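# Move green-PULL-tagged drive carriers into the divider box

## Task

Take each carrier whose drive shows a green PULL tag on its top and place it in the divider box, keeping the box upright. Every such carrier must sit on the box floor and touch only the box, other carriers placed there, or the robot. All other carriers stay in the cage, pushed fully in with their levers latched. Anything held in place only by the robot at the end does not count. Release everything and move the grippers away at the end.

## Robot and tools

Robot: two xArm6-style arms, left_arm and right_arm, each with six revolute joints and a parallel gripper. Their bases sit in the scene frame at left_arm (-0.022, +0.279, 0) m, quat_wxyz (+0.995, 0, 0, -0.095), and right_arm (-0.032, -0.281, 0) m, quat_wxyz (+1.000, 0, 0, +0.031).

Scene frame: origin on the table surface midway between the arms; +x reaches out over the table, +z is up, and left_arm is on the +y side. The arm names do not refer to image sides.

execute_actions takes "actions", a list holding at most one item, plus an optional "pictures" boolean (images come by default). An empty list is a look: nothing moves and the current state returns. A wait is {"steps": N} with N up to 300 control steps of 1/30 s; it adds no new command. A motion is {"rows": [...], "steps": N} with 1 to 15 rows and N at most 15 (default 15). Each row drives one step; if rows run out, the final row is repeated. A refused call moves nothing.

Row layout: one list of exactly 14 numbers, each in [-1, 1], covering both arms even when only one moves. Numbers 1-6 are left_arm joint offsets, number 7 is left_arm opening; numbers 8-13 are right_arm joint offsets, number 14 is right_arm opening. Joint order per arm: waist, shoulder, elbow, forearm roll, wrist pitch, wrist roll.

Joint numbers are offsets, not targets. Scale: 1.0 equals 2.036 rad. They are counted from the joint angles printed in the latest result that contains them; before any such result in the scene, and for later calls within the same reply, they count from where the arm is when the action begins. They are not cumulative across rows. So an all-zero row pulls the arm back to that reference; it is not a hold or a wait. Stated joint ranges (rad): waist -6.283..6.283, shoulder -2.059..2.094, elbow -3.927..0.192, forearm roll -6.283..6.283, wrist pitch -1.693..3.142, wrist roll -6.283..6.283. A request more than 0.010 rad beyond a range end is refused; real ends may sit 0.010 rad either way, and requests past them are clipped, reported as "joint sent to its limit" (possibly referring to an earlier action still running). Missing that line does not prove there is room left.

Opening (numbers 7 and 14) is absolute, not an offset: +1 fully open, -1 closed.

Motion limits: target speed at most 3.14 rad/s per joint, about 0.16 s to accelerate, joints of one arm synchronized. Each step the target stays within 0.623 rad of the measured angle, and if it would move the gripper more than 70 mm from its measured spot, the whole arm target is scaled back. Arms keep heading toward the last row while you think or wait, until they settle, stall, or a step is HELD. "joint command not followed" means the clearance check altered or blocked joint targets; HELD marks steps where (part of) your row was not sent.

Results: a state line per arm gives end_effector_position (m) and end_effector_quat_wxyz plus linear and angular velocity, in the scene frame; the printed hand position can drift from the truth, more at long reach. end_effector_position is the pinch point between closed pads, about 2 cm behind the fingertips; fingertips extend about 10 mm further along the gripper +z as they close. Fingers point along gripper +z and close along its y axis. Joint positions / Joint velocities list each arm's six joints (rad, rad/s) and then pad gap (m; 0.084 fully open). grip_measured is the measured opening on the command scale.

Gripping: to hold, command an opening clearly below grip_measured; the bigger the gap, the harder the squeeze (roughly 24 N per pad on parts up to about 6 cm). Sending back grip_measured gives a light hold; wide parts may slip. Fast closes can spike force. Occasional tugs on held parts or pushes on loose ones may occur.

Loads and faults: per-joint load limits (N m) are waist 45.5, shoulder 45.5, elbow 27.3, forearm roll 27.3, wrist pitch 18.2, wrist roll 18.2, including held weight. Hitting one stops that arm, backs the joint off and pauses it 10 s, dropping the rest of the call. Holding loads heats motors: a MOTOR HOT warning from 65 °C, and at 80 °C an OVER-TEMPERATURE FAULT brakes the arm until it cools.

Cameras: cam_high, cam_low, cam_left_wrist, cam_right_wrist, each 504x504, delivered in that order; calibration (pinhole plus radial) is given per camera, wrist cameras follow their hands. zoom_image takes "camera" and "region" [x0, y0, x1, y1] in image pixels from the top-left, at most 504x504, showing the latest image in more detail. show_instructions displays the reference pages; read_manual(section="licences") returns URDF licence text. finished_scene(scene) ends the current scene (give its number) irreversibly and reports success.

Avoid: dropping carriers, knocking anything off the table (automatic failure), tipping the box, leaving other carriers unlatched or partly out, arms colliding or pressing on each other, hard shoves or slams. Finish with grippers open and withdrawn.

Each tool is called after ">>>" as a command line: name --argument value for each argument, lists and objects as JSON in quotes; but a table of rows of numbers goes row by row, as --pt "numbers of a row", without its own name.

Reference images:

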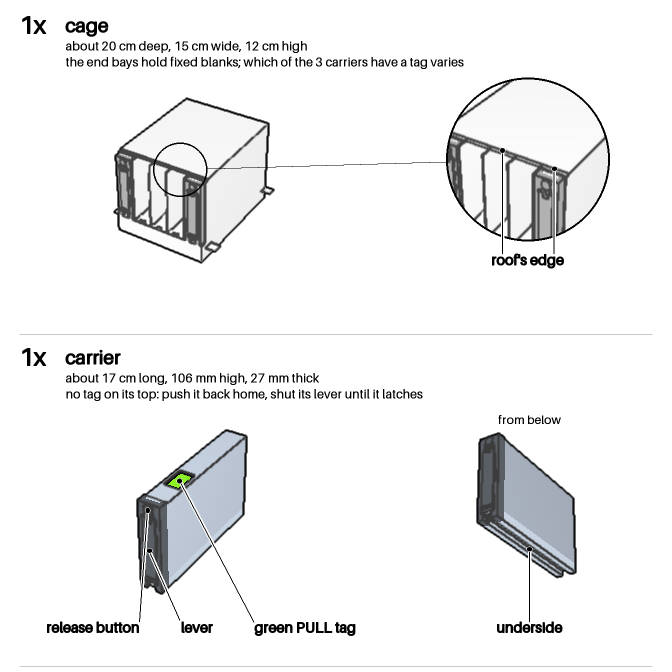

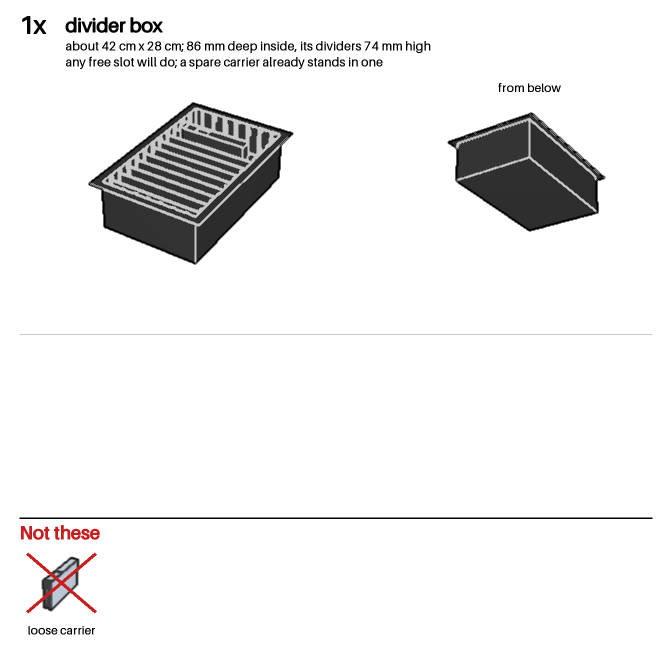

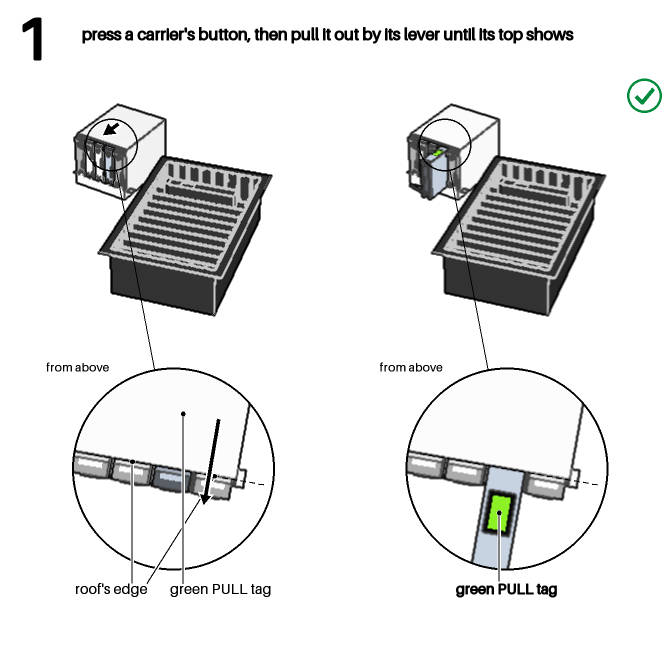

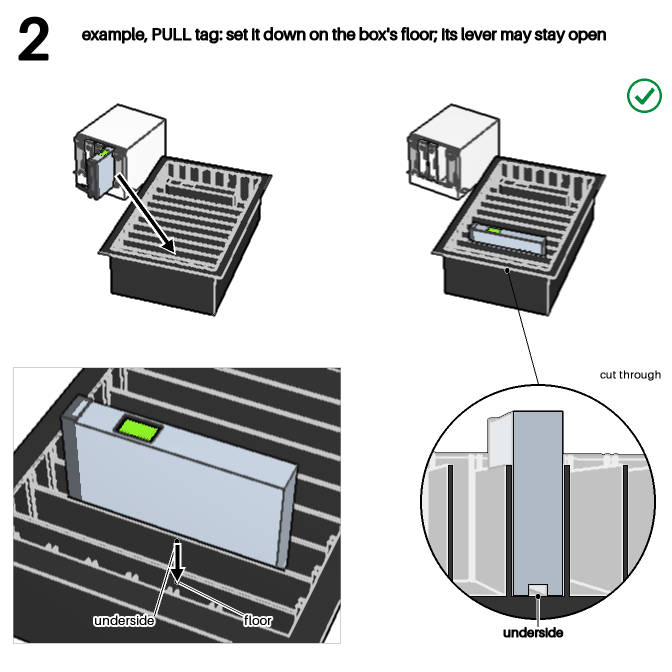

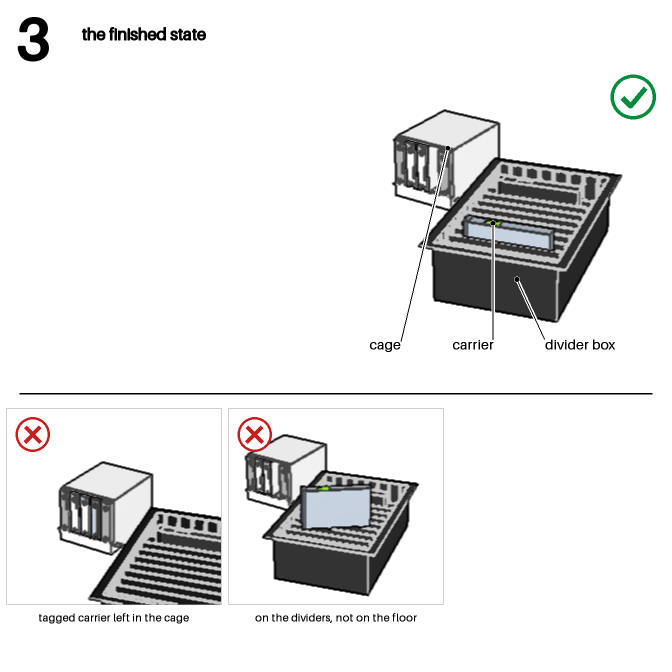

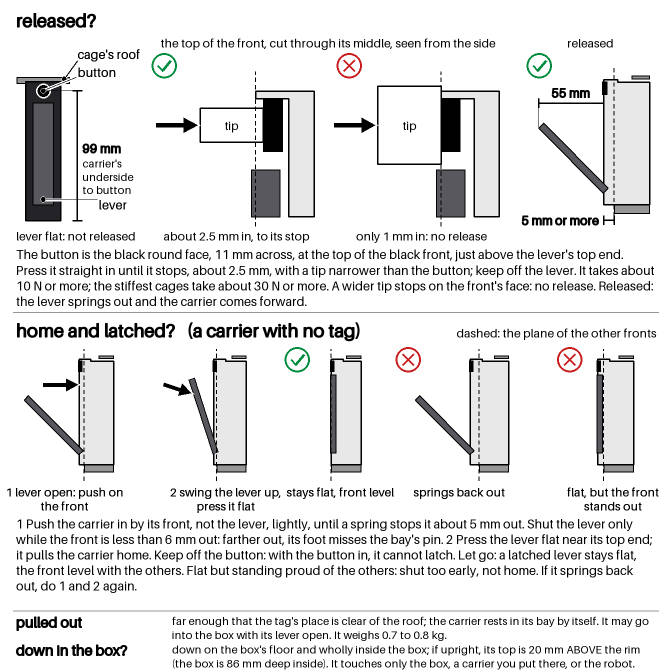

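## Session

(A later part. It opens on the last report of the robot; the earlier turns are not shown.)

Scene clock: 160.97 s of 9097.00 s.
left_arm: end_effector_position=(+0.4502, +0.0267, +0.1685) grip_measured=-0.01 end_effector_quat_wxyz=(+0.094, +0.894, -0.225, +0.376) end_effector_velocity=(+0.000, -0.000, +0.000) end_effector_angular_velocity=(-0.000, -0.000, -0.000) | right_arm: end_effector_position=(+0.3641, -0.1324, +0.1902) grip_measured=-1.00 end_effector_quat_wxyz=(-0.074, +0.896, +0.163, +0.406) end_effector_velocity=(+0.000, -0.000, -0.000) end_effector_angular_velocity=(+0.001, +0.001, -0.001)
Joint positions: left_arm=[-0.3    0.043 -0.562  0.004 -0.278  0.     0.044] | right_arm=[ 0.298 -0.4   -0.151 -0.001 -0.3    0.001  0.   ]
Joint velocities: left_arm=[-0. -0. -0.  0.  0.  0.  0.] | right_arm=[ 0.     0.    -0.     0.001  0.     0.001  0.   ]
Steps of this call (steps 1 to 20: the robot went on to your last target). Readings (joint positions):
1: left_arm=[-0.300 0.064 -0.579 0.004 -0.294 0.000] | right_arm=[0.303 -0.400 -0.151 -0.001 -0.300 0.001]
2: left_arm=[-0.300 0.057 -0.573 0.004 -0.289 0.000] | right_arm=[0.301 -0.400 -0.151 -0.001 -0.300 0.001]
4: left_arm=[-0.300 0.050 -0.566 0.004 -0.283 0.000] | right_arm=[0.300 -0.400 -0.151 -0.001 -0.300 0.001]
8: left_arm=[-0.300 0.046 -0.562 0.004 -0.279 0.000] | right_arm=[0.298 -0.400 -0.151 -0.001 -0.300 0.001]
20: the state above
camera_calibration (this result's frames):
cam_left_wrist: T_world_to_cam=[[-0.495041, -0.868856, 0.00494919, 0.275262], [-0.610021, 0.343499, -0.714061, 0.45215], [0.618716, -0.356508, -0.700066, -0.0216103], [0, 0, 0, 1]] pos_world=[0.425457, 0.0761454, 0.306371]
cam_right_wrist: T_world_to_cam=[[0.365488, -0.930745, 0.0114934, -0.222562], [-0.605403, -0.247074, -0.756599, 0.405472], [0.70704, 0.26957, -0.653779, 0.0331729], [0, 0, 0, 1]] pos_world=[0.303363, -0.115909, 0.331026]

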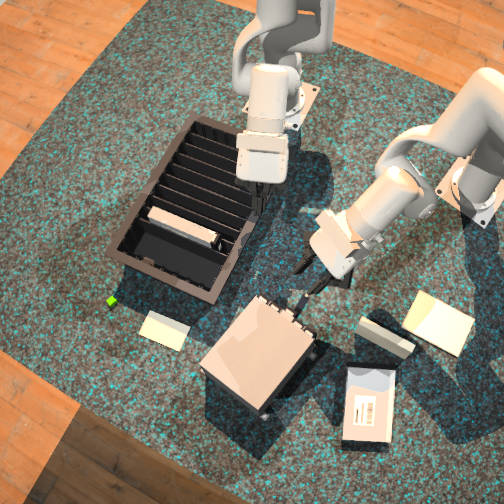

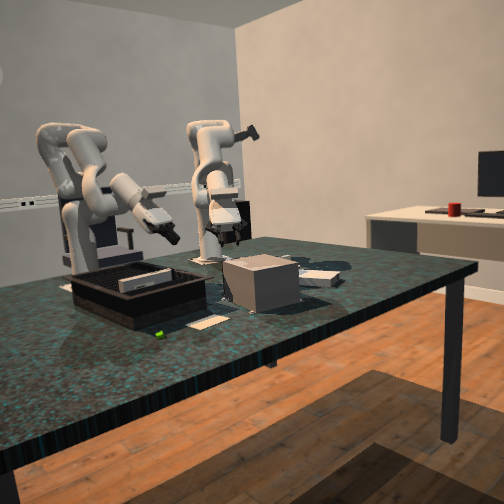

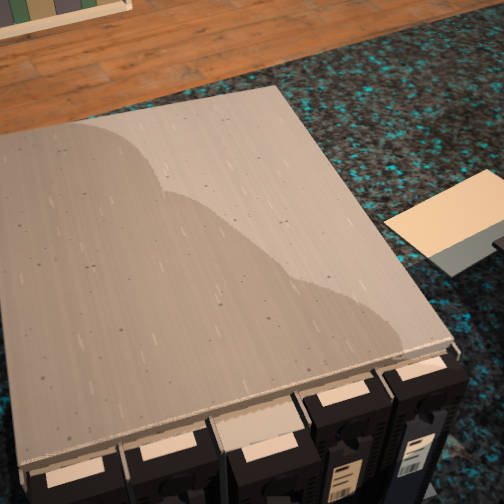

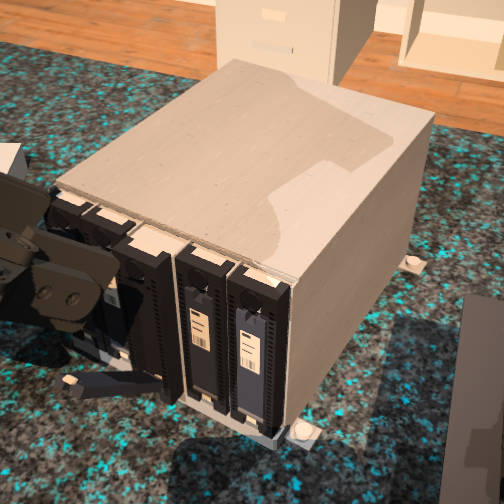

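>>> execute_actions --actions '[{"rows":[[0.0077,0.1444,-0.3576,0,0.6041,-0.1397,0,0,0,0,0,0,0,-1]]}]' --pictures false

>>> execute_actions --actions '[{"steps":25}]' --pictures false

>>> execute_actions --actions '[{"rows":[[0,0.0489,0.025,0,-0.0739,0,0,0,0,0,0,0,0,-1]]}]' --pictures false

>>> execute_actions --actions '[{"steps":10}]'

>>> execute_actions --actions '[{"rows":[[0,0,0,0,0,0,-1,0,0,0,0,0,0,-1]]}]' --pictures false

>>> execute_actions --actions '[{"rows":[[-0.002,-0.0096,0.0148,0,-0.0052,-0.002,-1,0,0,0,0,0,0,-1],[-0.004,-0.0192,0.0296,0,-0.0104,-0.004,-1,0,0,0,0,0,0,-1],[-0.004,-0.0192,0.0296,0,-0.0104,-0.004,-1,0,0,0,0,0,0,-1],[-0.0058,-0.0288,0.0442,0,-0.0154,-0.0058,-1,0,0,0,0,0,0,-1],[-0.0077,-0.0383,0.0588,0,-0.0205,-0.0077,-1,0,0,0,0,0,0,-1],[-0.0077,-0.0383,0.0588,0,-0.0205,-0.0077,-1,0,0,0,0,0,0,-1],[-0.0097,-0.0479,0.0732,0,-0.0253,-0.0097,-1,0,0,0,0,0,0,-1],[-0.0118,-0.0575,0.0876,0,-0.0301,-0.0118,-1,0,0,0,0,0,0,-1],[-0.0118,-0.0575,0.0876,0,-0.0301,-0.0118,-1,0,0,0,0,0,0,-1],[-0.0139,-0.067,0.1018,0,-0.0348,-0.0139,-1,0,0,0,0,0,0,-1],[-0.016,-0.0766,0.116,0,-0.0394,-0.016,-1,0,0,0,0,0,0,-1]]}]' --pictures false

>>> execute_actions --actions '[{"steps":15}]'

Scene clock: 174.60 s of 9097.00 s.
left_arm: end_effector_position=(+0.5188, +0.0005, +0.1596) grip_measured=-0.01 end_effector_quat_wxyz=(+0.060, +0.978, -0.113, +0.162) end_effector_velocity=(-0.215, +0.127, -0.185) end_effector_angular_velocity=(+0.833, +1.856, +0.349) | right_arm: end_effector_position=(+0.3641, -0.1324, +0.1902) grip_measured=-1.00 end_effector_quat_wxyz=(-0.074, +0.896, +0.163, +0.406) end_effector_velocity=(-0.000, +0.000, -0.000) end_effector_angular_velocity=(+0.002, +0.001, -0.001)
Joint positions: left_arm=[-0.286  0.301 -1.199  0.004  0.55  -0.249  0.044] | right_arm=[ 0.298 -0.4   -0.151 -0.001 -0.3    0.001  0.   ]
Joint velocities: left_arm=[ 0.019  0.354 -0.932  0.     2.61  -0.343 -0.   ] | right_arm=[ 0.001 -0.     0.001  0.001 -0.     0.002  0.   ]
Steps of this call (steps 1 to 15: the robot went on to your last target; steps 16 to 90: nothing new was sent; then 10.13 s passed at rest; steps 91 to 105: all 15 steps of this action). Readings (joint positions):
91: left_arm=[-0.300 0.043 -0.562 0.004 -0.278 -0.000] | right_arm=[0.298 -0.400 -0.151 -0.001 -0.300 0.001]
92: left_arm=[-0.300 0.044 -0.564 0.004 -0.275 -0.002] | right_arm=[0.298 -0.400 -0.151 -0.001 -0.300 0.001]
94: left_arm=[-0.299 0.063 -0.601 0.004 -0.233 -0.021] | right_arm=[0.298 -0.400 -0.151 -0.001 -0.300 0.001]
98: left_arm=[-0.294 0.161 -0.822 0.004 -0.016 -0.113] | right_arm=[0.298 -0.400 -0.151 -0.001 -0.300 0.001]
105: the state above

Scene clock: 175.43 s of 9097.00 s.
left_arm: end_effector_position=(+0.4627, +0.0309, +0.1311) grip_measured=-0.01 end_effector_quat_wxyz=(-0.001, +0.995, -0.096, +0.001) end_effector_velocity=(-0.001, +0.000, -0.002) end_effector_angular_velocity=(+0.002, +0.004, +0.001) | right_arm: end_effector_position=(+0.3641, -0.1324, +0.1902) grip_measured=-1.00 end_effector_quat_wxyz=(-0.074, +0.896, +0.163, +0.406) end_effector_velocity=(+0.000, -0.001, +0.000) end_effector_angular_velocity=(+0.001, -0.001, -0.002)
Joint positions: left_arm=[-0.285  0.337 -1.29   0.004  0.951 -0.284  0.044] | right_arm=[ 0.298 -0.4   -0.151 -0.001 -0.3    0.001  0.   ]
Joint velocities: left_arm=[ 0.     0.004 -0.    -0.     0.001 -0.001 -0.   ] | right_arm=[-0.001 -0.001  0.     0.001 -0.     0.     0.   ]
Steps of this call (steps 1 to 25: the robot went on to your last target). Readings (joint positions):
1: left_arm=[-0.286 0.311 -1.225 0.004 0.635 -0.260] | right_arm=[0.298 -0.400 -0.151 -0.001 -0.300 0.001]
2: left_arm=[-0.285 0.319 -1.245 0.004 0.713 -0.267] | right_arm=[0.298 -0.400 -0.151 -0.001 -0.300 0.001]
4: left_arm=[-0.285 0.330 -1.267 0.004 0.835 -0.277] | right_arm=[0.298 -0.400 -0.151 -0.001 -0.300 0.001]
8: left_arm=[-0.285 0.336 -1.282 0.004 0.928 -0.283] | right_arm=[0.298 -0.400 -0.151 -0.001 -0.300 0.001]
25: the state above

Scene clock: 175.93 s of 9097.00 s.
left_arm: end_effector_position=(+0.4641, +0.0301, +0.0707) grip_measured=-0.01 end_effector_quat_wxyz=(-0.000, +0.995, -0.096, +0.003) end_effector_velocity=(-0.003, +0.002, -0.010) end_effector_angular_velocity=(+0.004, +0.008, +0.001) | right_arm: end_effector_position=(+0.3641, -0.1324, +0.1902) grip_measured=-1.00 end_effector_quat_wxyz=(-0.074, +0.896, +0.163, +0.406) end_effector_velocity=(-0.000, +0.000, +0.000) end_effector_angular_velocity=(-0.001, -0.000, +0.001)
Joint positions: left_arm=[-0.285  0.434 -1.242  0.004  0.802 -0.284  0.044] | right_arm=[ 0.298 -0.4   -0.151 -0.001 -0.3    0.001  0.   ]
Joint velocities: left_arm=[ 0.     0.012  0.013  0.    -0.017 -0.001 -0.   ] | right_arm=[ 0.    -0.001  0.    -0.     0.    -0.001  0.   ]
Steps of this call (steps 1 to 15: all 15 steps of this action). Readings (joint positions):
1: left_arm=[-0.285 0.337 -1.290 0.004 0.951 -0.284] | right_arm=[0.298 -0.400 -0.151 -0.001 -0.300 0.001]
2: left_arm=[-0.285 0.339 -1.289 0.004 0.947 -0.284] | right_arm=[0.298 -0.400 -0.151 -0.001 -0.300 0.001]
4: left_arm=[-0.285 0.359 -1.282 0.004 0.908 -0.284] | right_arm=[0.298 -0.400 -0.151 -0.001 -0.300 0.001]
8: left_arm=[-0.285 0.426 -1.239 0.004 0.827 -0.284] | right_arm=[0.298 -0.400 -0.151 -0.001 -0.300 0.001]
15: the state above

Scene clock: 176.27 s of 9097.00 s.
left_arm: end_effector_position=(+0.4630, +0.0306, +0.0687) grip_measured=-0.01 end_effector_quat_wxyz=(-0.001, +0.995, -0.096, +0.001) end_effector_velocity=(-0.000, +0.000, -0.001) end_effector_angular_velocity=(+0.001, +0.002, +0.000) | right_arm: end_effector_position=(+0.3641, -0.1324, +0.1902) grip_measured=-1.00 end_effector_quat_wxyz=(-0.074, +0.896, +0.163, +0.406) end_effector_velocity=(+0.000, -0.000, +0.000) end_effector_angular_velocity=(+0.001, -0.001, -0.001)
Joint positions: left_arm=[-0.285  0.436 -1.239  0.004  0.801 -0.284  0.044] | right_arm=[ 0.298 -0.4   -0.151 -0.001 -0.3    0.001  0.   ]
Joint velocities: left_arm=[-0.     0.002  0.    -0.    -0.    -0.    -0.   ] | right_arm=[-0.    -0.001 -0.     0.001 -0.    -0.     0.   ]
Steps of this call (steps 1 to 10: the robot went on to your last target). Readings (joint positions):
1: left_arm=[-0.285 0.435 -1.241 0.004 0.802 -0.284] | right_arm=[0.298 -0.400 -0.151 -0.001 -0.300 0.001]
2: left_arm=[-0.285 0.435 -1.240 0.004 0.801 -0.284] | right_arm=[0.298 -0.400 -0.151 -0.001 -0.300 0.001]
4: left_arm=[-0.285 0.436 -1.239 0.004 0.801 -0.284] | right_arm=[0.298 -0.400 -0.151 -0.001 -0.300 0.001]
8: left_arm=[-0.285 0.436 -1.239 0.004 0.801 -0.284] | right_arm=[0.298 -0.400 -0.151 -0.001 -0.300 0.001]
10: the state above
camera_calibration (this result's frames):
cam_left_wrist: T_world_to_cam=[[-0.203598, -0.978847, 0.0201783, 0.152916], [-0.979049, 0.203624, -0.000800831, 0.513539], [-0.0033249, -0.0199186, -0.999796, 0.200242], [0, 0, 0, 1]] pos_world=[0.534579, 0.0491013, 0.197527]
cam_right_wrist: T_world_to_cam=[[0.365488, -0.930745, 0.0114933, -0.222562], [-0.605403, -0.247074, -0.756599, 0.405472], [0.70704, 0.269569, -0.653779, 0.0331729], [0, 0, 0, 1]] pos_world=[0.303363, -0.115909, 0.331026]

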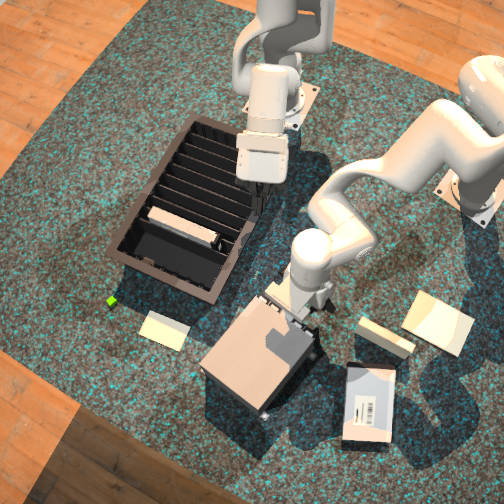

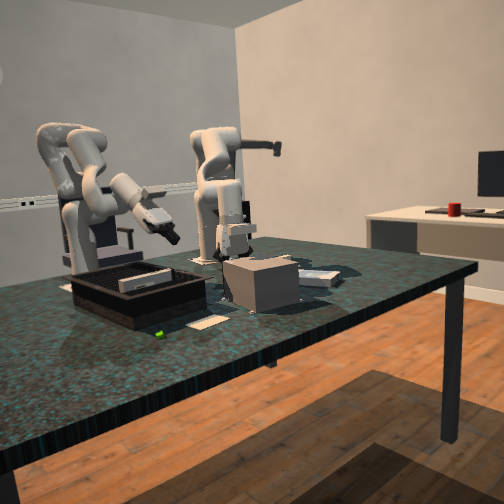

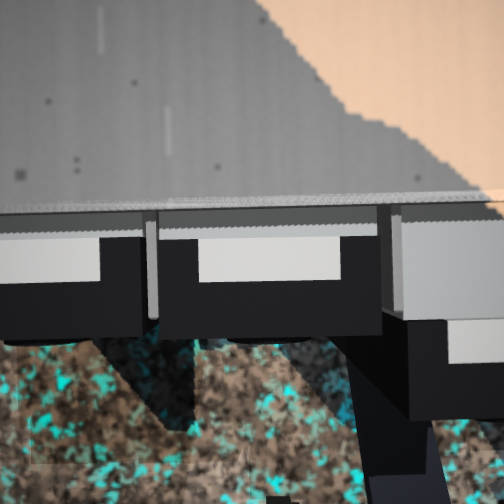

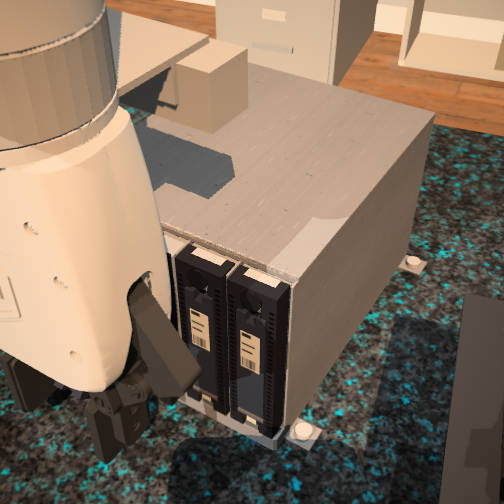

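Scene clock: 176.77 s of 9097.00 s.
left_arm: end_effector_position=(+0.4630, +0.0306, +0.0687) grip_measured=-0.64 end_effector_quat_wxyz=(-0.001, +0.995, -0.096, +0.001) end_effector_velocity=(-0.000, +0.000, +0.000) end_effector_angular_velocity=(-0.000, -0.000, -0.001) | right_arm: end_effector_position=(+0.3641, -0.1324, +0.1902) grip_measured=-1.00 end_effector_quat_wxyz=(-0.074, +0.896, +0.163, +0.406) end_effector_velocity=(+0.000, +0.000, +0.000) end_effector_angular_velocity=(+0.001, -0.000, -0.000)
Joint positions: left_arm=[-0.285  0.436 -1.239  0.004  0.801 -0.284  0.016] | right_arm=[ 0.298 -0.4   -0.151 -0.001 -0.3    0.001  0.   ]
Joint velocities: left_arm=[ 0.    -0.     0.    -0.    -0.     0.001  0.   ] | right_arm=[-0.     0.    -0.    -0.001 -0.     0.002  0.   ]
Steps of this call (steps 1 to 15: all 15 steps of this action). Readings (joint positions):
1: left_arm=[-0.285 0.436 -1.239 0.004 0.801 -0.284] | right_arm=[0.298 -0.400 -0.151 -0.001 -0.300 0.001]
2: left_arm=[-0.285 0.436 -1.239 0.004 0.801 -0.284] | right_arm=[0.298 -0.400 -0.151 -0.001 -0.300 0.001]
4: left_arm=[-0.285 0.436 -1.239 0.004 0.801 -0.284] | right_arm=[0.298 -0.400 -0.151 -0.001 -0.300 0.001]
8: left_arm=[-0.285 0.436 -1.239 0.004 0.801 -0.284] | right_arm=[0.298 -0.400 -0.151 -0.001 -0.300 0.001]
15: the state above

Scene clock: 177.27 s of 9097.00 s.
left_arm: end_effector_position=(+0.4133, +0.0398, +0.0686) grip_measured=-0.64 end_effector_quat_wxyz=(-0.001, +0.995, -0.097, +0.001) end_effector_velocity=(-0.078, +0.015, -0.000) end_effector_angular_velocity=(-0.001, -0.000, -0.003) | right_arm: end_effector_position=(+0.3641, -0.1324, +0.1902) grip_measured=-1.00 end_effector_quat_wxyz=(-0.074, +0.896, +0.163, +0.406) end_effector_velocity=(+0.000, -0.000, -0.000) end_effector_angular_velocity=(-0.000, +0.001, -0.000)
Joint positions: left_arm=[-0.314  0.298 -1.029  0.004  0.73  -0.313  0.016] | right_arm=[ 0.298 -0.4   -0.151 -0.001 -0.3    0.001  0.   ]
Joint velocities: left_arm=[-0.049 -0.214  0.315 -0.    -0.102 -0.046 -0.   ] | right_arm=[-0.001  0.001 -0.    -0.001 -0.     0.001  0.   ]
Steps of this call (steps 1 to 15: all 15 steps of this action). Readings (joint positions):
1: left_arm=[-0.285 0.436 -1.239 0.004 0.801 -0.284] | right_arm=[0.298 -0.400 -0.151 -0.001 -0.300 0.001]
2: left_arm=[-0.285 0.435 -1.236 0.004 0.799 -0.285] | right_arm=[0.298 -0.400 -0.151 -0.001 -0.300 0.001]
4: left_arm=[-0.287 0.423 -1.218 0.004 0.792 -0.287] | right_arm=[0.298 -0.400 -0.151 -0.001 -0.300 0.001]
8: left_arm=[-0.296 0.381 -1.153 0.004 0.771 -0.296] | right_arm=[0.298 -0.400 -0.151 -0.001 -0.300 0.001]
15: the state above

Scene clock: 177.77 s of 9097.00 s.
left_arm: end_effector_position=(+0.4074, +0.0412, +0.0685) grip_measured=-0.64 end_effector_quat_wxyz=(-0.001, +0.995, -0.096, +0.001) end_effector_velocity=(-0.001, -0.000, +0.000) end_effector_angular_velocity=(+0.000, +0.000, +0.001) | right_arm: end_effector_position=(+0.3641, -0.1324, +0.1902) grip_measured=-1.00 end_effector_quat_wxyz=(-0.074, +0.896, +0.163, +0.406) end_effector_velocity=(+0.000, -0.000, -0.000) end_effector_angular_velocity=(+0.001, +0.000, -0.002)
Joint positions: left_arm=[-0.317  0.281 -1.003  0.004  0.721 -0.317  0.016] | right_arm=[ 0.298 -0.4   -0.151 -0.001 -0.3    0.001  0.   ]
Joint velocities: left_arm=[-0.001 -0.001  0.002  0.    -0.    -0.001 -0.   ] | right_arm=[-0.001 -0.     0.     0.     0.     0.001  0.   ]
Steps of this call (steps 1 to 15: the robot went on to your last target). Readings (joint positions):
1: left_arm=[-0.315 0.292 -1.020 0.004 0.727 -0.314] | right_arm=[0.298 -0.400 -0.151 -0.001 -0.300 0.001]
2: left_arm=[-0.316 0.288 -1.014 0.004 0.725 -0.315] | right_arm=[0.298 -0.400 -0.151 -0.001 -0.300 0.001]
4: left_arm=[-0.317 0.284 -1.008 0.004 0.723 -0.316] | right_arm=[0.298 -0.400 -0.151 -0.001 -0.300 0.001]
8: left_arm=[-0.317 0.282 -1.004 0.004 0.721 -0.317] | right_arm=[0.298 -0.400 -0.151 -0.001 -0.300 0.001]
15: the state above
camera_calibration (this result's frames):
cam_left_wrist: T_world_to_cam=[[-0.203782, -0.978802, 0.0204999, 0.151936], [-0.979011, 0.203807, -0.000865343, 0.456897], [-0.00333103, -0.020246, -0.999789, 0.200165], [0, 0, 0, 1]] pos_world=[0.478935, 0.0596489, 0.197404]
cam_right_wrist: T_world_to_cam=[[0.365488, -0.930745, 0.0114931, -0.222562], [-0.605403, -0.247074, -0.756599, 0.405472], [0.70704, 0.269569, -0.653779, 0.033173], [0, 0, 0, 1]] pos_world=[0.303363, -0.115909, 0.331026]

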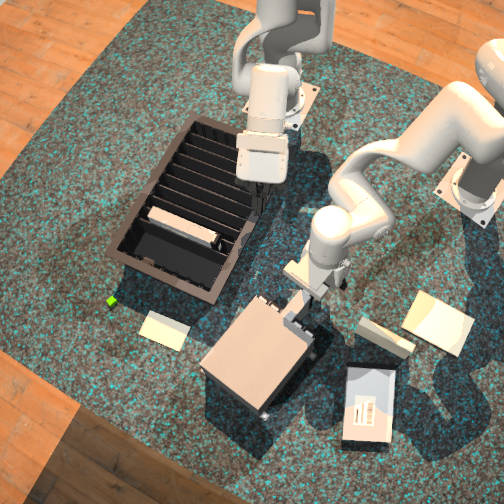

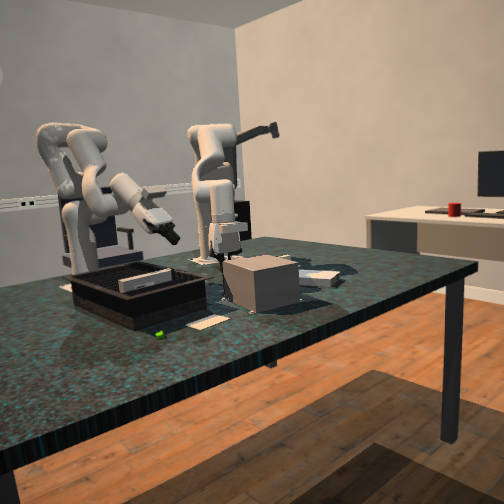

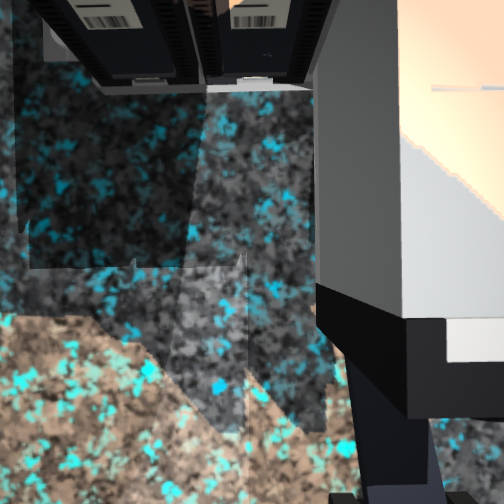

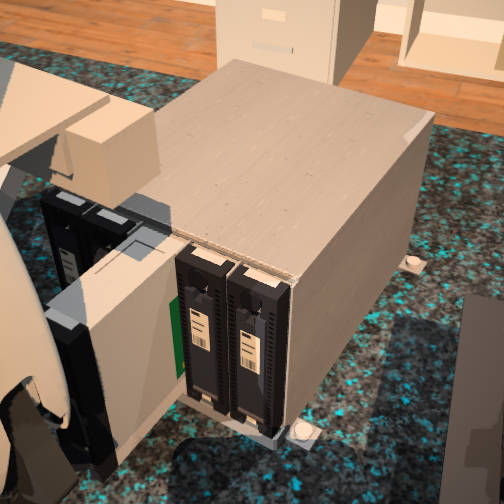

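>>> execute_actions --actions '[{"rows":[[0.0021,0.0096,-0.0142,0,0.0046,0.0021,-1,0,0,0,0,0,0,-1],[0.0042,0.0191,-0.0284,0,0.0093,0.0042,-1,0,0,0,0,0,0,-1],[0.0042,0.0191,-0.0284,0,0.0093,0.0042,-1,0,0,0,0,0,0,-1],[0.0063,0.0287,-0.0428,0,0.0141,0.0063,-1,0,0,0,0,0,0,-1],[0.0083,0.0383,-0.0572,0,0.0189,0.0083,-1,0,0,0,0,0,0,-1],[0.0083,0.0383,-0.0572,0,0.0189,0.0083,-1,0,0,0,0,0,0,-1],[0.0102,0.0478,-0.0718,0,0.024,0.0102,-1,0,0,0,0,0,0,-1],[0.012,0.0574,-0.0864,0,0.029,0.012,-1,0,0,0,0,0,0,-1],[0.012,0.0574,-0.0864,0,0.029,0.012,-1,0,0,0,0,0,0,-1],[0.014,0.067,-0.1012,0,0.0342,0.014,-1,0,0,0,0,0,0,-1],[0.016,0.0764,-0.116,0,0.0394,0.016,-1,0,0,0,0,0,0,-1],[0.016,0.0764,-0.116,0,0.0394,0.016,-1,0,0,0,0,0,0,-1],[0.0175,0.0845,-0.129,0,0.0443,0.0175,-1,0,0,0,0,0,0,-1]]}]' --pictures false

>>> execute_actions --actions '[{"steps":15}]' --pictures false

>>> execute_actions --actions '[{"rows":[[0,0,0,0,0,0,0,0,0,0,0,0,0,-1]]}]'

>>> execute_actions --actions '[{"rows":[[-0.0175,-0.0845,0.129,0,-0.0443,0,0,0,0,0,0,0,0,-1]]}]' --pictures false

>>> execute_actions --actions '[{"rows":[[0.004,-0.0306,0.1084,0,-0.2003,0.07,-1,0,0,0,0,0,0,-1]]}]' --pictures false

>>> execute_actions --actions '[{"rows":[[0.004,-0.0306,0.1084,0,-0.2003,0.07,-1,0,0,0,0,0,0,-1]]}]' --pictures false

>>> execute_actions --actions '[{"steps":10}]' --pictures false

Scene clock: 192.63 s of 9097.00 s.
left_arm: end_effector_position=(+0.4584, +0.0314, +0.0688) grip_measured=-0.64 end_effector_quat_wxyz=(-0.001, +0.995, -0.096, +0.001) end_effector_velocity=(+0.115, -0.019, +0.001) end_effector_angular_velocity=(-0.003, -0.007, +0.003) | right_arm: end_effector_position=(+0.3641, -0.1324, +0.1902) grip_measured=-1.00 end_effector_quat_wxyz=(-0.074, +0.896, +0.163, +0.406) end_effector_velocity=(-0.000, +0.000, +0.000) end_effector_angular_velocity=(+0.000, -0.000, +0.000)
Joint positions: left_arm=[-0.287  0.423 -1.218  0.004  0.794 -0.287  0.016] | right_arm=[ 0.298 -0.4   -0.151 -0.001 -0.3    0.001  0.   ]
Joint velocities: left_arm=[ 0.065  0.321 -0.499  0.     0.169  0.063 -0.   ] | right_arm=[ 0. -0.  0. -0. -0.  0.  0.]
Steps of this call (steps 1 to 15: the robot went on to your last target; steps 16 to 90: nothing new was sent; then 11.37 s passed at rest; steps 91 to 105: all 15 steps of this action). Readings (joint positions):
91: left_arm=[-0.317 0.280 -1.003 0.004 0.721 -0.317] | right_arm=[0.298 -0.400 -0.151 -0.001 -0.300 0.001]
92: left_arm=[-0.317 0.282 -1.005 0.004 0.722 -0.317] | right_arm=[0.298 -0.400 -0.151 -0.001 -0.300 0.001]
94: left_arm=[-0.315 0.294 -1.023 0.004 0.729 -0.314] | right_arm=[0.298 -0.400 -0.151 -0.001 -0.300 0.001]
98: left_arm=[-0.305 0.336 -1.086 0.004 0.749 -0.305] | right_arm=[0.298 -0.400 -0.151 -0.001 -0.300 0.001]
105: the state above

Scene clock: 193.13 s of 9097.00 s.
left_arm: end_effector_position=(+0.4688, +0.0295, +0.0689) grip_measured=-0.64 end_effector_quat_wxyz=(-0.001, +0.995, -0.096, +0.001) end_effector_velocity=(+0.001, -0.000, +0.001) end_effector_angular_velocity=(-0.001, -0.002, -0.000) | right_arm: end_effector_position=(+0.3641, -0.1324, +0.1902) grip_measured=-1.00 end_effector_quat_wxyz=(-0.074, +0.896, +0.163, +0.406) end_effector_velocity=(+0.000, +0.000, +0.000) end_effector_angular_velocity=(+0.001, +0.000, -0.001)
Joint positions: left_arm=[-0.282  0.452 -1.265  0.004  0.811 -0.281  0.016] | right_arm=[ 0.298 -0.4   -0.151 -0.001 -0.3    0.001  0.   ]
Joint velocities: left_arm=[ 0.     0.001 -0.004  0.     0.     0.001 -0.   ] | right_arm=[ 0.001  0.001 -0.001  0.001 -0.     0.001  0.   ]
Steps of this call (steps 1 to 15: the robot went on to your last target). Readings (joint positions):
1: left_arm=[-0.285 0.432 -1.233 0.004 0.798 -0.286] | right_arm=[0.298 -0.400 -0.151 -0.001 -0.300 0.001]
2: left_arm=[-0.284 0.439 -1.244 0.004 0.802 -0.284] | right_arm=[0.298 -0.400 -0.151 -0.001 -0.300 0.001]
4: left_arm=[-0.283 0.446 -1.255 0.004 0.807 -0.283] | right_arm=[0.298 -0.400 -0.151 -0.001 -0.300 0.001]
8: left_arm=[-0.282 0.451 -1.263 0.004 0.810 -0.282] | right_arm=[0.298 -0.400 -0.151 -0.001 -0.300 0.001]
15: the state above

Scene clock: 193.63 s of 9097.00 s.
left_arm: end_effector_position=(+0.4688, +0.0295, +0.0690) grip_measured=-0.01 end_effector_quat_wxyz=(-0.001, +0.995, -0.096, +0.001) end_effector_velocity=(-0.000, +0.000, -0.000) end_effector_angular_velocity=(+0.000, +0.001, -0.000) | right_arm: end_effector_position=(+0.3641, -0.1324, +0.1902) grip_measured=-1.00 end_effector_quat_wxyz=(-0.074, +0.896, +0.163, +0.406) end_effector_velocity=(-0.000, +0.000, +0.000) end_effector_angular_velocity=(+0.000, -0.001, +0.001)
Joint positions: left_arm=[-0.282  0.452 -1.265  0.004  0.811 -0.281  0.044] | right_arm=[ 0.298 -0.4   -0.151 -0.001 -0.3    0.001  0.   ]
Joint velocities: left_arm=[ 0.    -0.001  0.001 -0.     0.     0.001  0.   ] | right_arm=[ 0.001 -0.001 -0.    -0.     0.    -0.     0.   ]
Steps of this call (steps 1 to 15: all 15 steps of this action). Readings (joint positions):
1: left_arm=[-0.282 0.452 -1.265 0.004 0.811 -0.281] | right_arm=[0.298 -0.400 -0.151 -0.001 -0.300 0.001]
2: left_arm=[-0.282 0.452 -1.265 0.004 0.810 -0.281] | right_arm=[0.298 -0.400 -0.151 -0.001 -0.300 0.001]
4: left_arm=[-0.282 0.452 -1.267 0.004 0.810 -0.281] | right_arm=[0.298 -0.400 -0.151 -0.001 -0.300 0.001]
8: left_arm=[-0.282 0.452 -1.266 0.004 0.810 -0.281] | right_arm=[0.298 -0.400 -0.151 -0.001 -0.300 0.001]
15: the state above
camera_calibration (this result's frames):
cam_left_wrist: T_world_to_cam=[[-0.203623, -0.97884, 0.0202583, 0.152975], [-0.979045, 0.203642, -0.00111477, 0.519476], [-0.00303425, -0.0200607, -0.999794, 0.200482], [0, 0, 0, 1]] pos_world=[0.540348, 0.0479725, 0.197921]
cam_right_wrist: T_world_to_cam=[[0.365488, -0.930745, 0.0114931, -0.222562], [-0.605403, -0.247074, -0.756598, 0.405472], [0.70704, 0.269569, -0.653779, 0.033173], [0, 0, 0, 1]] pos_world=[0.303363, -0.115909, 0.331025]

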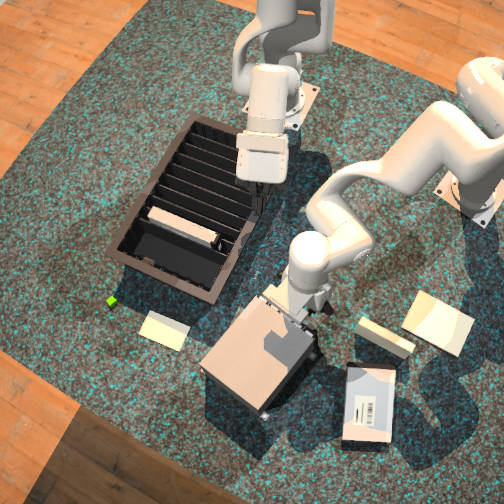

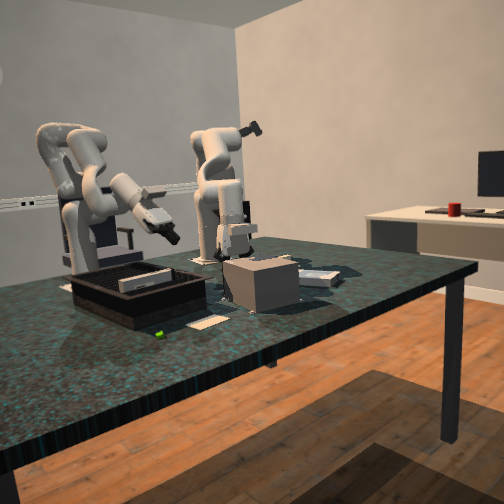

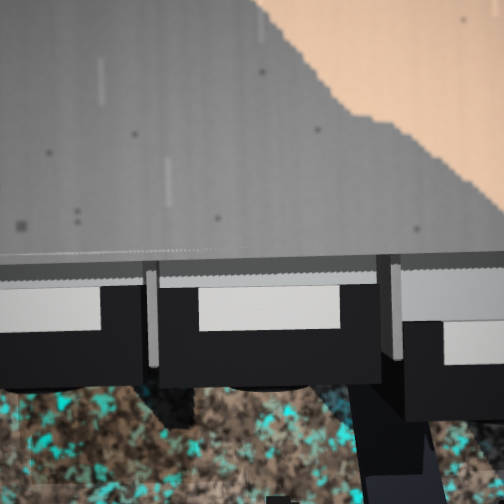

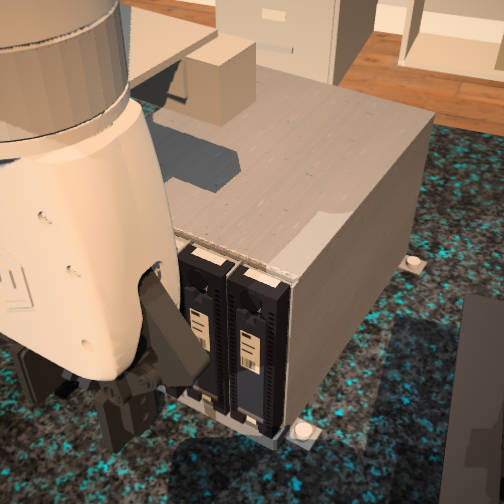

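Scene clock: 194.13 s of 9097.00 s.
left_arm: end_effector_position=(+0.4085, +0.0409, +0.0688) grip_measured=-0.01 end_effector_quat_wxyz=(-0.001, +0.994, -0.114, +0.002) end_effector_velocity=(-0.008, +0.002, -0.001) end_effector_angular_velocity=(-0.001, -0.003, -0.003) | right_arm: end_effector_position=(+0.3641, -0.1324, +0.1902) grip_measured=-1.00 end_effector_quat_wxyz=(-0.074, +0.896, +0.163, +0.406) end_effector_velocity=(+0.000, -0.001, -0.001) end_effector_angular_velocity=(+0.001, +0.002, -0.003)
Joint positions: left_arm=[-0.317  0.283 -1.007  0.004  0.722 -0.281  0.044] | right_arm=[ 0.298 -0.4   -0.151 -0.001 -0.3    0.001  0.   ]
Joint velocities: left_arm=[-0.004 -0.023  0.037 -0.    -0.017 -0.     0.   ] | right_arm=[-0.001  0.002 -0.001  0.002  0.     0.001  0.   ]
Steps of this call (steps 1 to 15: all 15 steps of this action). Readings (joint positions):
1: left_arm=[-0.282 0.452 -1.265 0.004 0.811 -0.281] | right_arm=[0.298 -0.400 -0.151 -0.001 -0.300 0.001]
2: left_arm=[-0.282 0.450 -1.262 0.004 0.809 -0.281] | right_arm=[0.298 -0.400 -0.151 -0.001 -0.300 0.001]
4: left_arm=[-0.287 0.425 -1.223 0.004 0.795 -0.281] | right_arm=[0.298 -0.400 -0.151 -0.001 -0.300 0.001]
8: left_arm=[-0.310 0.319 -1.061 0.004 0.743 -0.281] | right_arm=[0.298 -0.400 -0.151 -0.001 -0.300 0.001]
15: the state above

Scene clock: 194.63 s of 9097.00 s.
left_arm: end_effector_position=(+0.4170, +0.0403, +0.0610) grip_measured=-1.00 end_effector_quat_wxyz=(+0.038, +0.976, -0.178, +0.117) end_effector_velocity=(+0.010, -0.005, +0.011) end_effector_angular_velocity=(-0.036, -0.082, -0.030) | right_arm: end_effector_position=(+0.3641, -0.1324, +0.1902) grip_measured=-1.00 end_effector_quat_wxyz=(-0.074, +0.896, +0.163, +0.406) end_effector_velocity=(-0.000, -0.000, -0.000) end_effector_angular_velocity=(-0.001, +0.001, -0.000)
Joint positions: left_arm=[-0.309  0.222 -0.792  0.004  0.323 -0.142  0.   ] | right_arm=[ 0.298 -0.4   -0.151 -0.001 -0.3    0.001  0.   ]
Joint velocities: left_arm=[ 0.001 -0.021  0.036 -0.    -0.104  0.033  0.   ] | right_arm=[-0.001  0.     0.    -0.001 -0.    -0.     0.   ]
Steps of this call (steps 1 to 15: all 15 steps of this action). Readings (joint positions):
1: left_arm=[-0.317 0.282 -1.006 0.004 0.721 -0.281] | right_arm=[0.298 -0.400 -0.151 -0.001 -0.300 0.001]
2: left_arm=[-0.317 0.281 -1.004 0.004 0.717 -0.280] | right_arm=[0.298 -0.400 -0.151 -0.001 -0.300 0.001]
4: left_arm=[-0.315 0.275 -0.983 0.004 0.675 -0.266] | right_arm=[0.298 -0.400 -0.151 -0.001 -0.300 0.001]
8: left_arm=[-0.311 0.242 -0.861 0.004 0.456 -0.188] | right_arm=[0.298 -0.400 -0.151 -0.001 -0.300 0.001]
15: the state above

Scene clock: 195.13 s of 9097.00 s.
left_arm: end_effector_position=(+0.4128, +0.0466, +0.0716) grip_measured=-1.00 end_effector_quat_wxyz=(+0.059, +0.941, -0.236, +0.236) end_effector_velocity=(+0.004, -0.001, +0.011) end_effector_angular_velocity=(-0.022, -0.075, -0.028) | right_arm: end_effector_position=(+0.3641, -0.1324, +0.1902) grip_measured=-1.00 end_effector_quat_wxyz=(-0.074, +0.896, +0.163, +0.406) end_effector_velocity=(+0.000, -0.000, -0.000) end_effector_angular_velocity=(+0.000, +0.000, -0.001)
Joint positions: left_arm=[-0.301  0.161 -0.577  0.004 -0.076 -0.002  0.   ] | right_arm=[ 0.298 -0.4   -0.151 -0.001 -0.3    0.001  0.   ]
Joint velocities: left_arm=[ 0.001 -0.014  0.037 -0.    -0.1    0.034  0.   ] | right_arm=[-0.001  0.    -0.    -0.001  0.     0.001  0.   ]
Steps of this call (steps 1 to 15: all 15 steps of this action). Readings (joint positions):
1: left_arm=[-0.309 0.221 -0.791 0.004 0.320 -0.141] | right_arm=[0.298 -0.400 -0.151 -0.001 -0.300 0.001]
2: left_arm=[-0.309 0.221 -0.788 0.004 0.314 -0.139] | right_arm=[0.298 -0.400 -0.151 -0.001 -0.300 0.001]
4: left_arm=[-0.308 0.214 -0.767 0.004 0.271 -0.124] | right_arm=[0.298 -0.400 -0.151 -0.001 -0.300 0.001]
8: left_arm=[-0.303 0.180 -0.644 0.004 0.052 -0.047] | right_arm=[0.298 -0.400 -0.151 -0.001 -0.300 0.001]
15: the state above

Scene clock: 195.47 s of 9097.00 s.
left_arm: end_effector_position=(+0.4124, +0.0470, +0.0717) grip_measured=-1.00 end_effector_quat_wxyz=(+0.059, +0.940, -0.237, +0.239) end_effector_velocity=(-0.000, +0.000, +0.000) end_effector_angular_velocity=(-0.001, -0.001, +0.000) | right_arm: end_effector_position=(+0.3641, -0.1324, +0.1902) grip_measured=-1.00 end_effector_quat_wxyz=(-0.074, +0.896, +0.163, +0.406) end_effector_velocity=(-0.000, -0.000, -0.001) end_effector_angular_velocity=(-0.001, +0.002, -0.000)
Joint positions: left_arm=[-0.3    0.16  -0.572  0.004 -0.085  0.     0.   ] | right_arm=[ 0.298 -0.4   -0.151 -0.001 -0.3    0.001  0.   ]
Joint velocities: left_arm=[ 0.    -0.001  0.003 -0.    -0.003 -0.     0.   ] | right_arm=[-0.001  0.002  0.    -0.001  0.    -0.     0.   ]
Steps of this call (steps 1 to 10: the robot went on to your last target). Readings (joint positions):
1: left_arm=[-0.301 0.160 -0.575 0.004 -0.079 -0.001] | right_arm=[0.298 -0.400 -0.151 -0.001 -0.300 0.001]
2: left_arm=[-0.301 0.160 -0.575 0.004 -0.081 -0.001] | right_arm=[0.298 -0.400 -0.151 -0.001 -0.300 0.001]
4: left_arm=[-0.301 0.160 -0.573 0.004 -0.083 -0.000] | right_arm=[0.298 -0.400 -0.151 -0.001 -0.300 0.001]
8: left_arm=[-0.300 0.160 -0.572 0.004 -0.084 0.000] | right_arm=[0.298 -0.400 -0.151 -0.001 -0.300 0.001]
10: the state above


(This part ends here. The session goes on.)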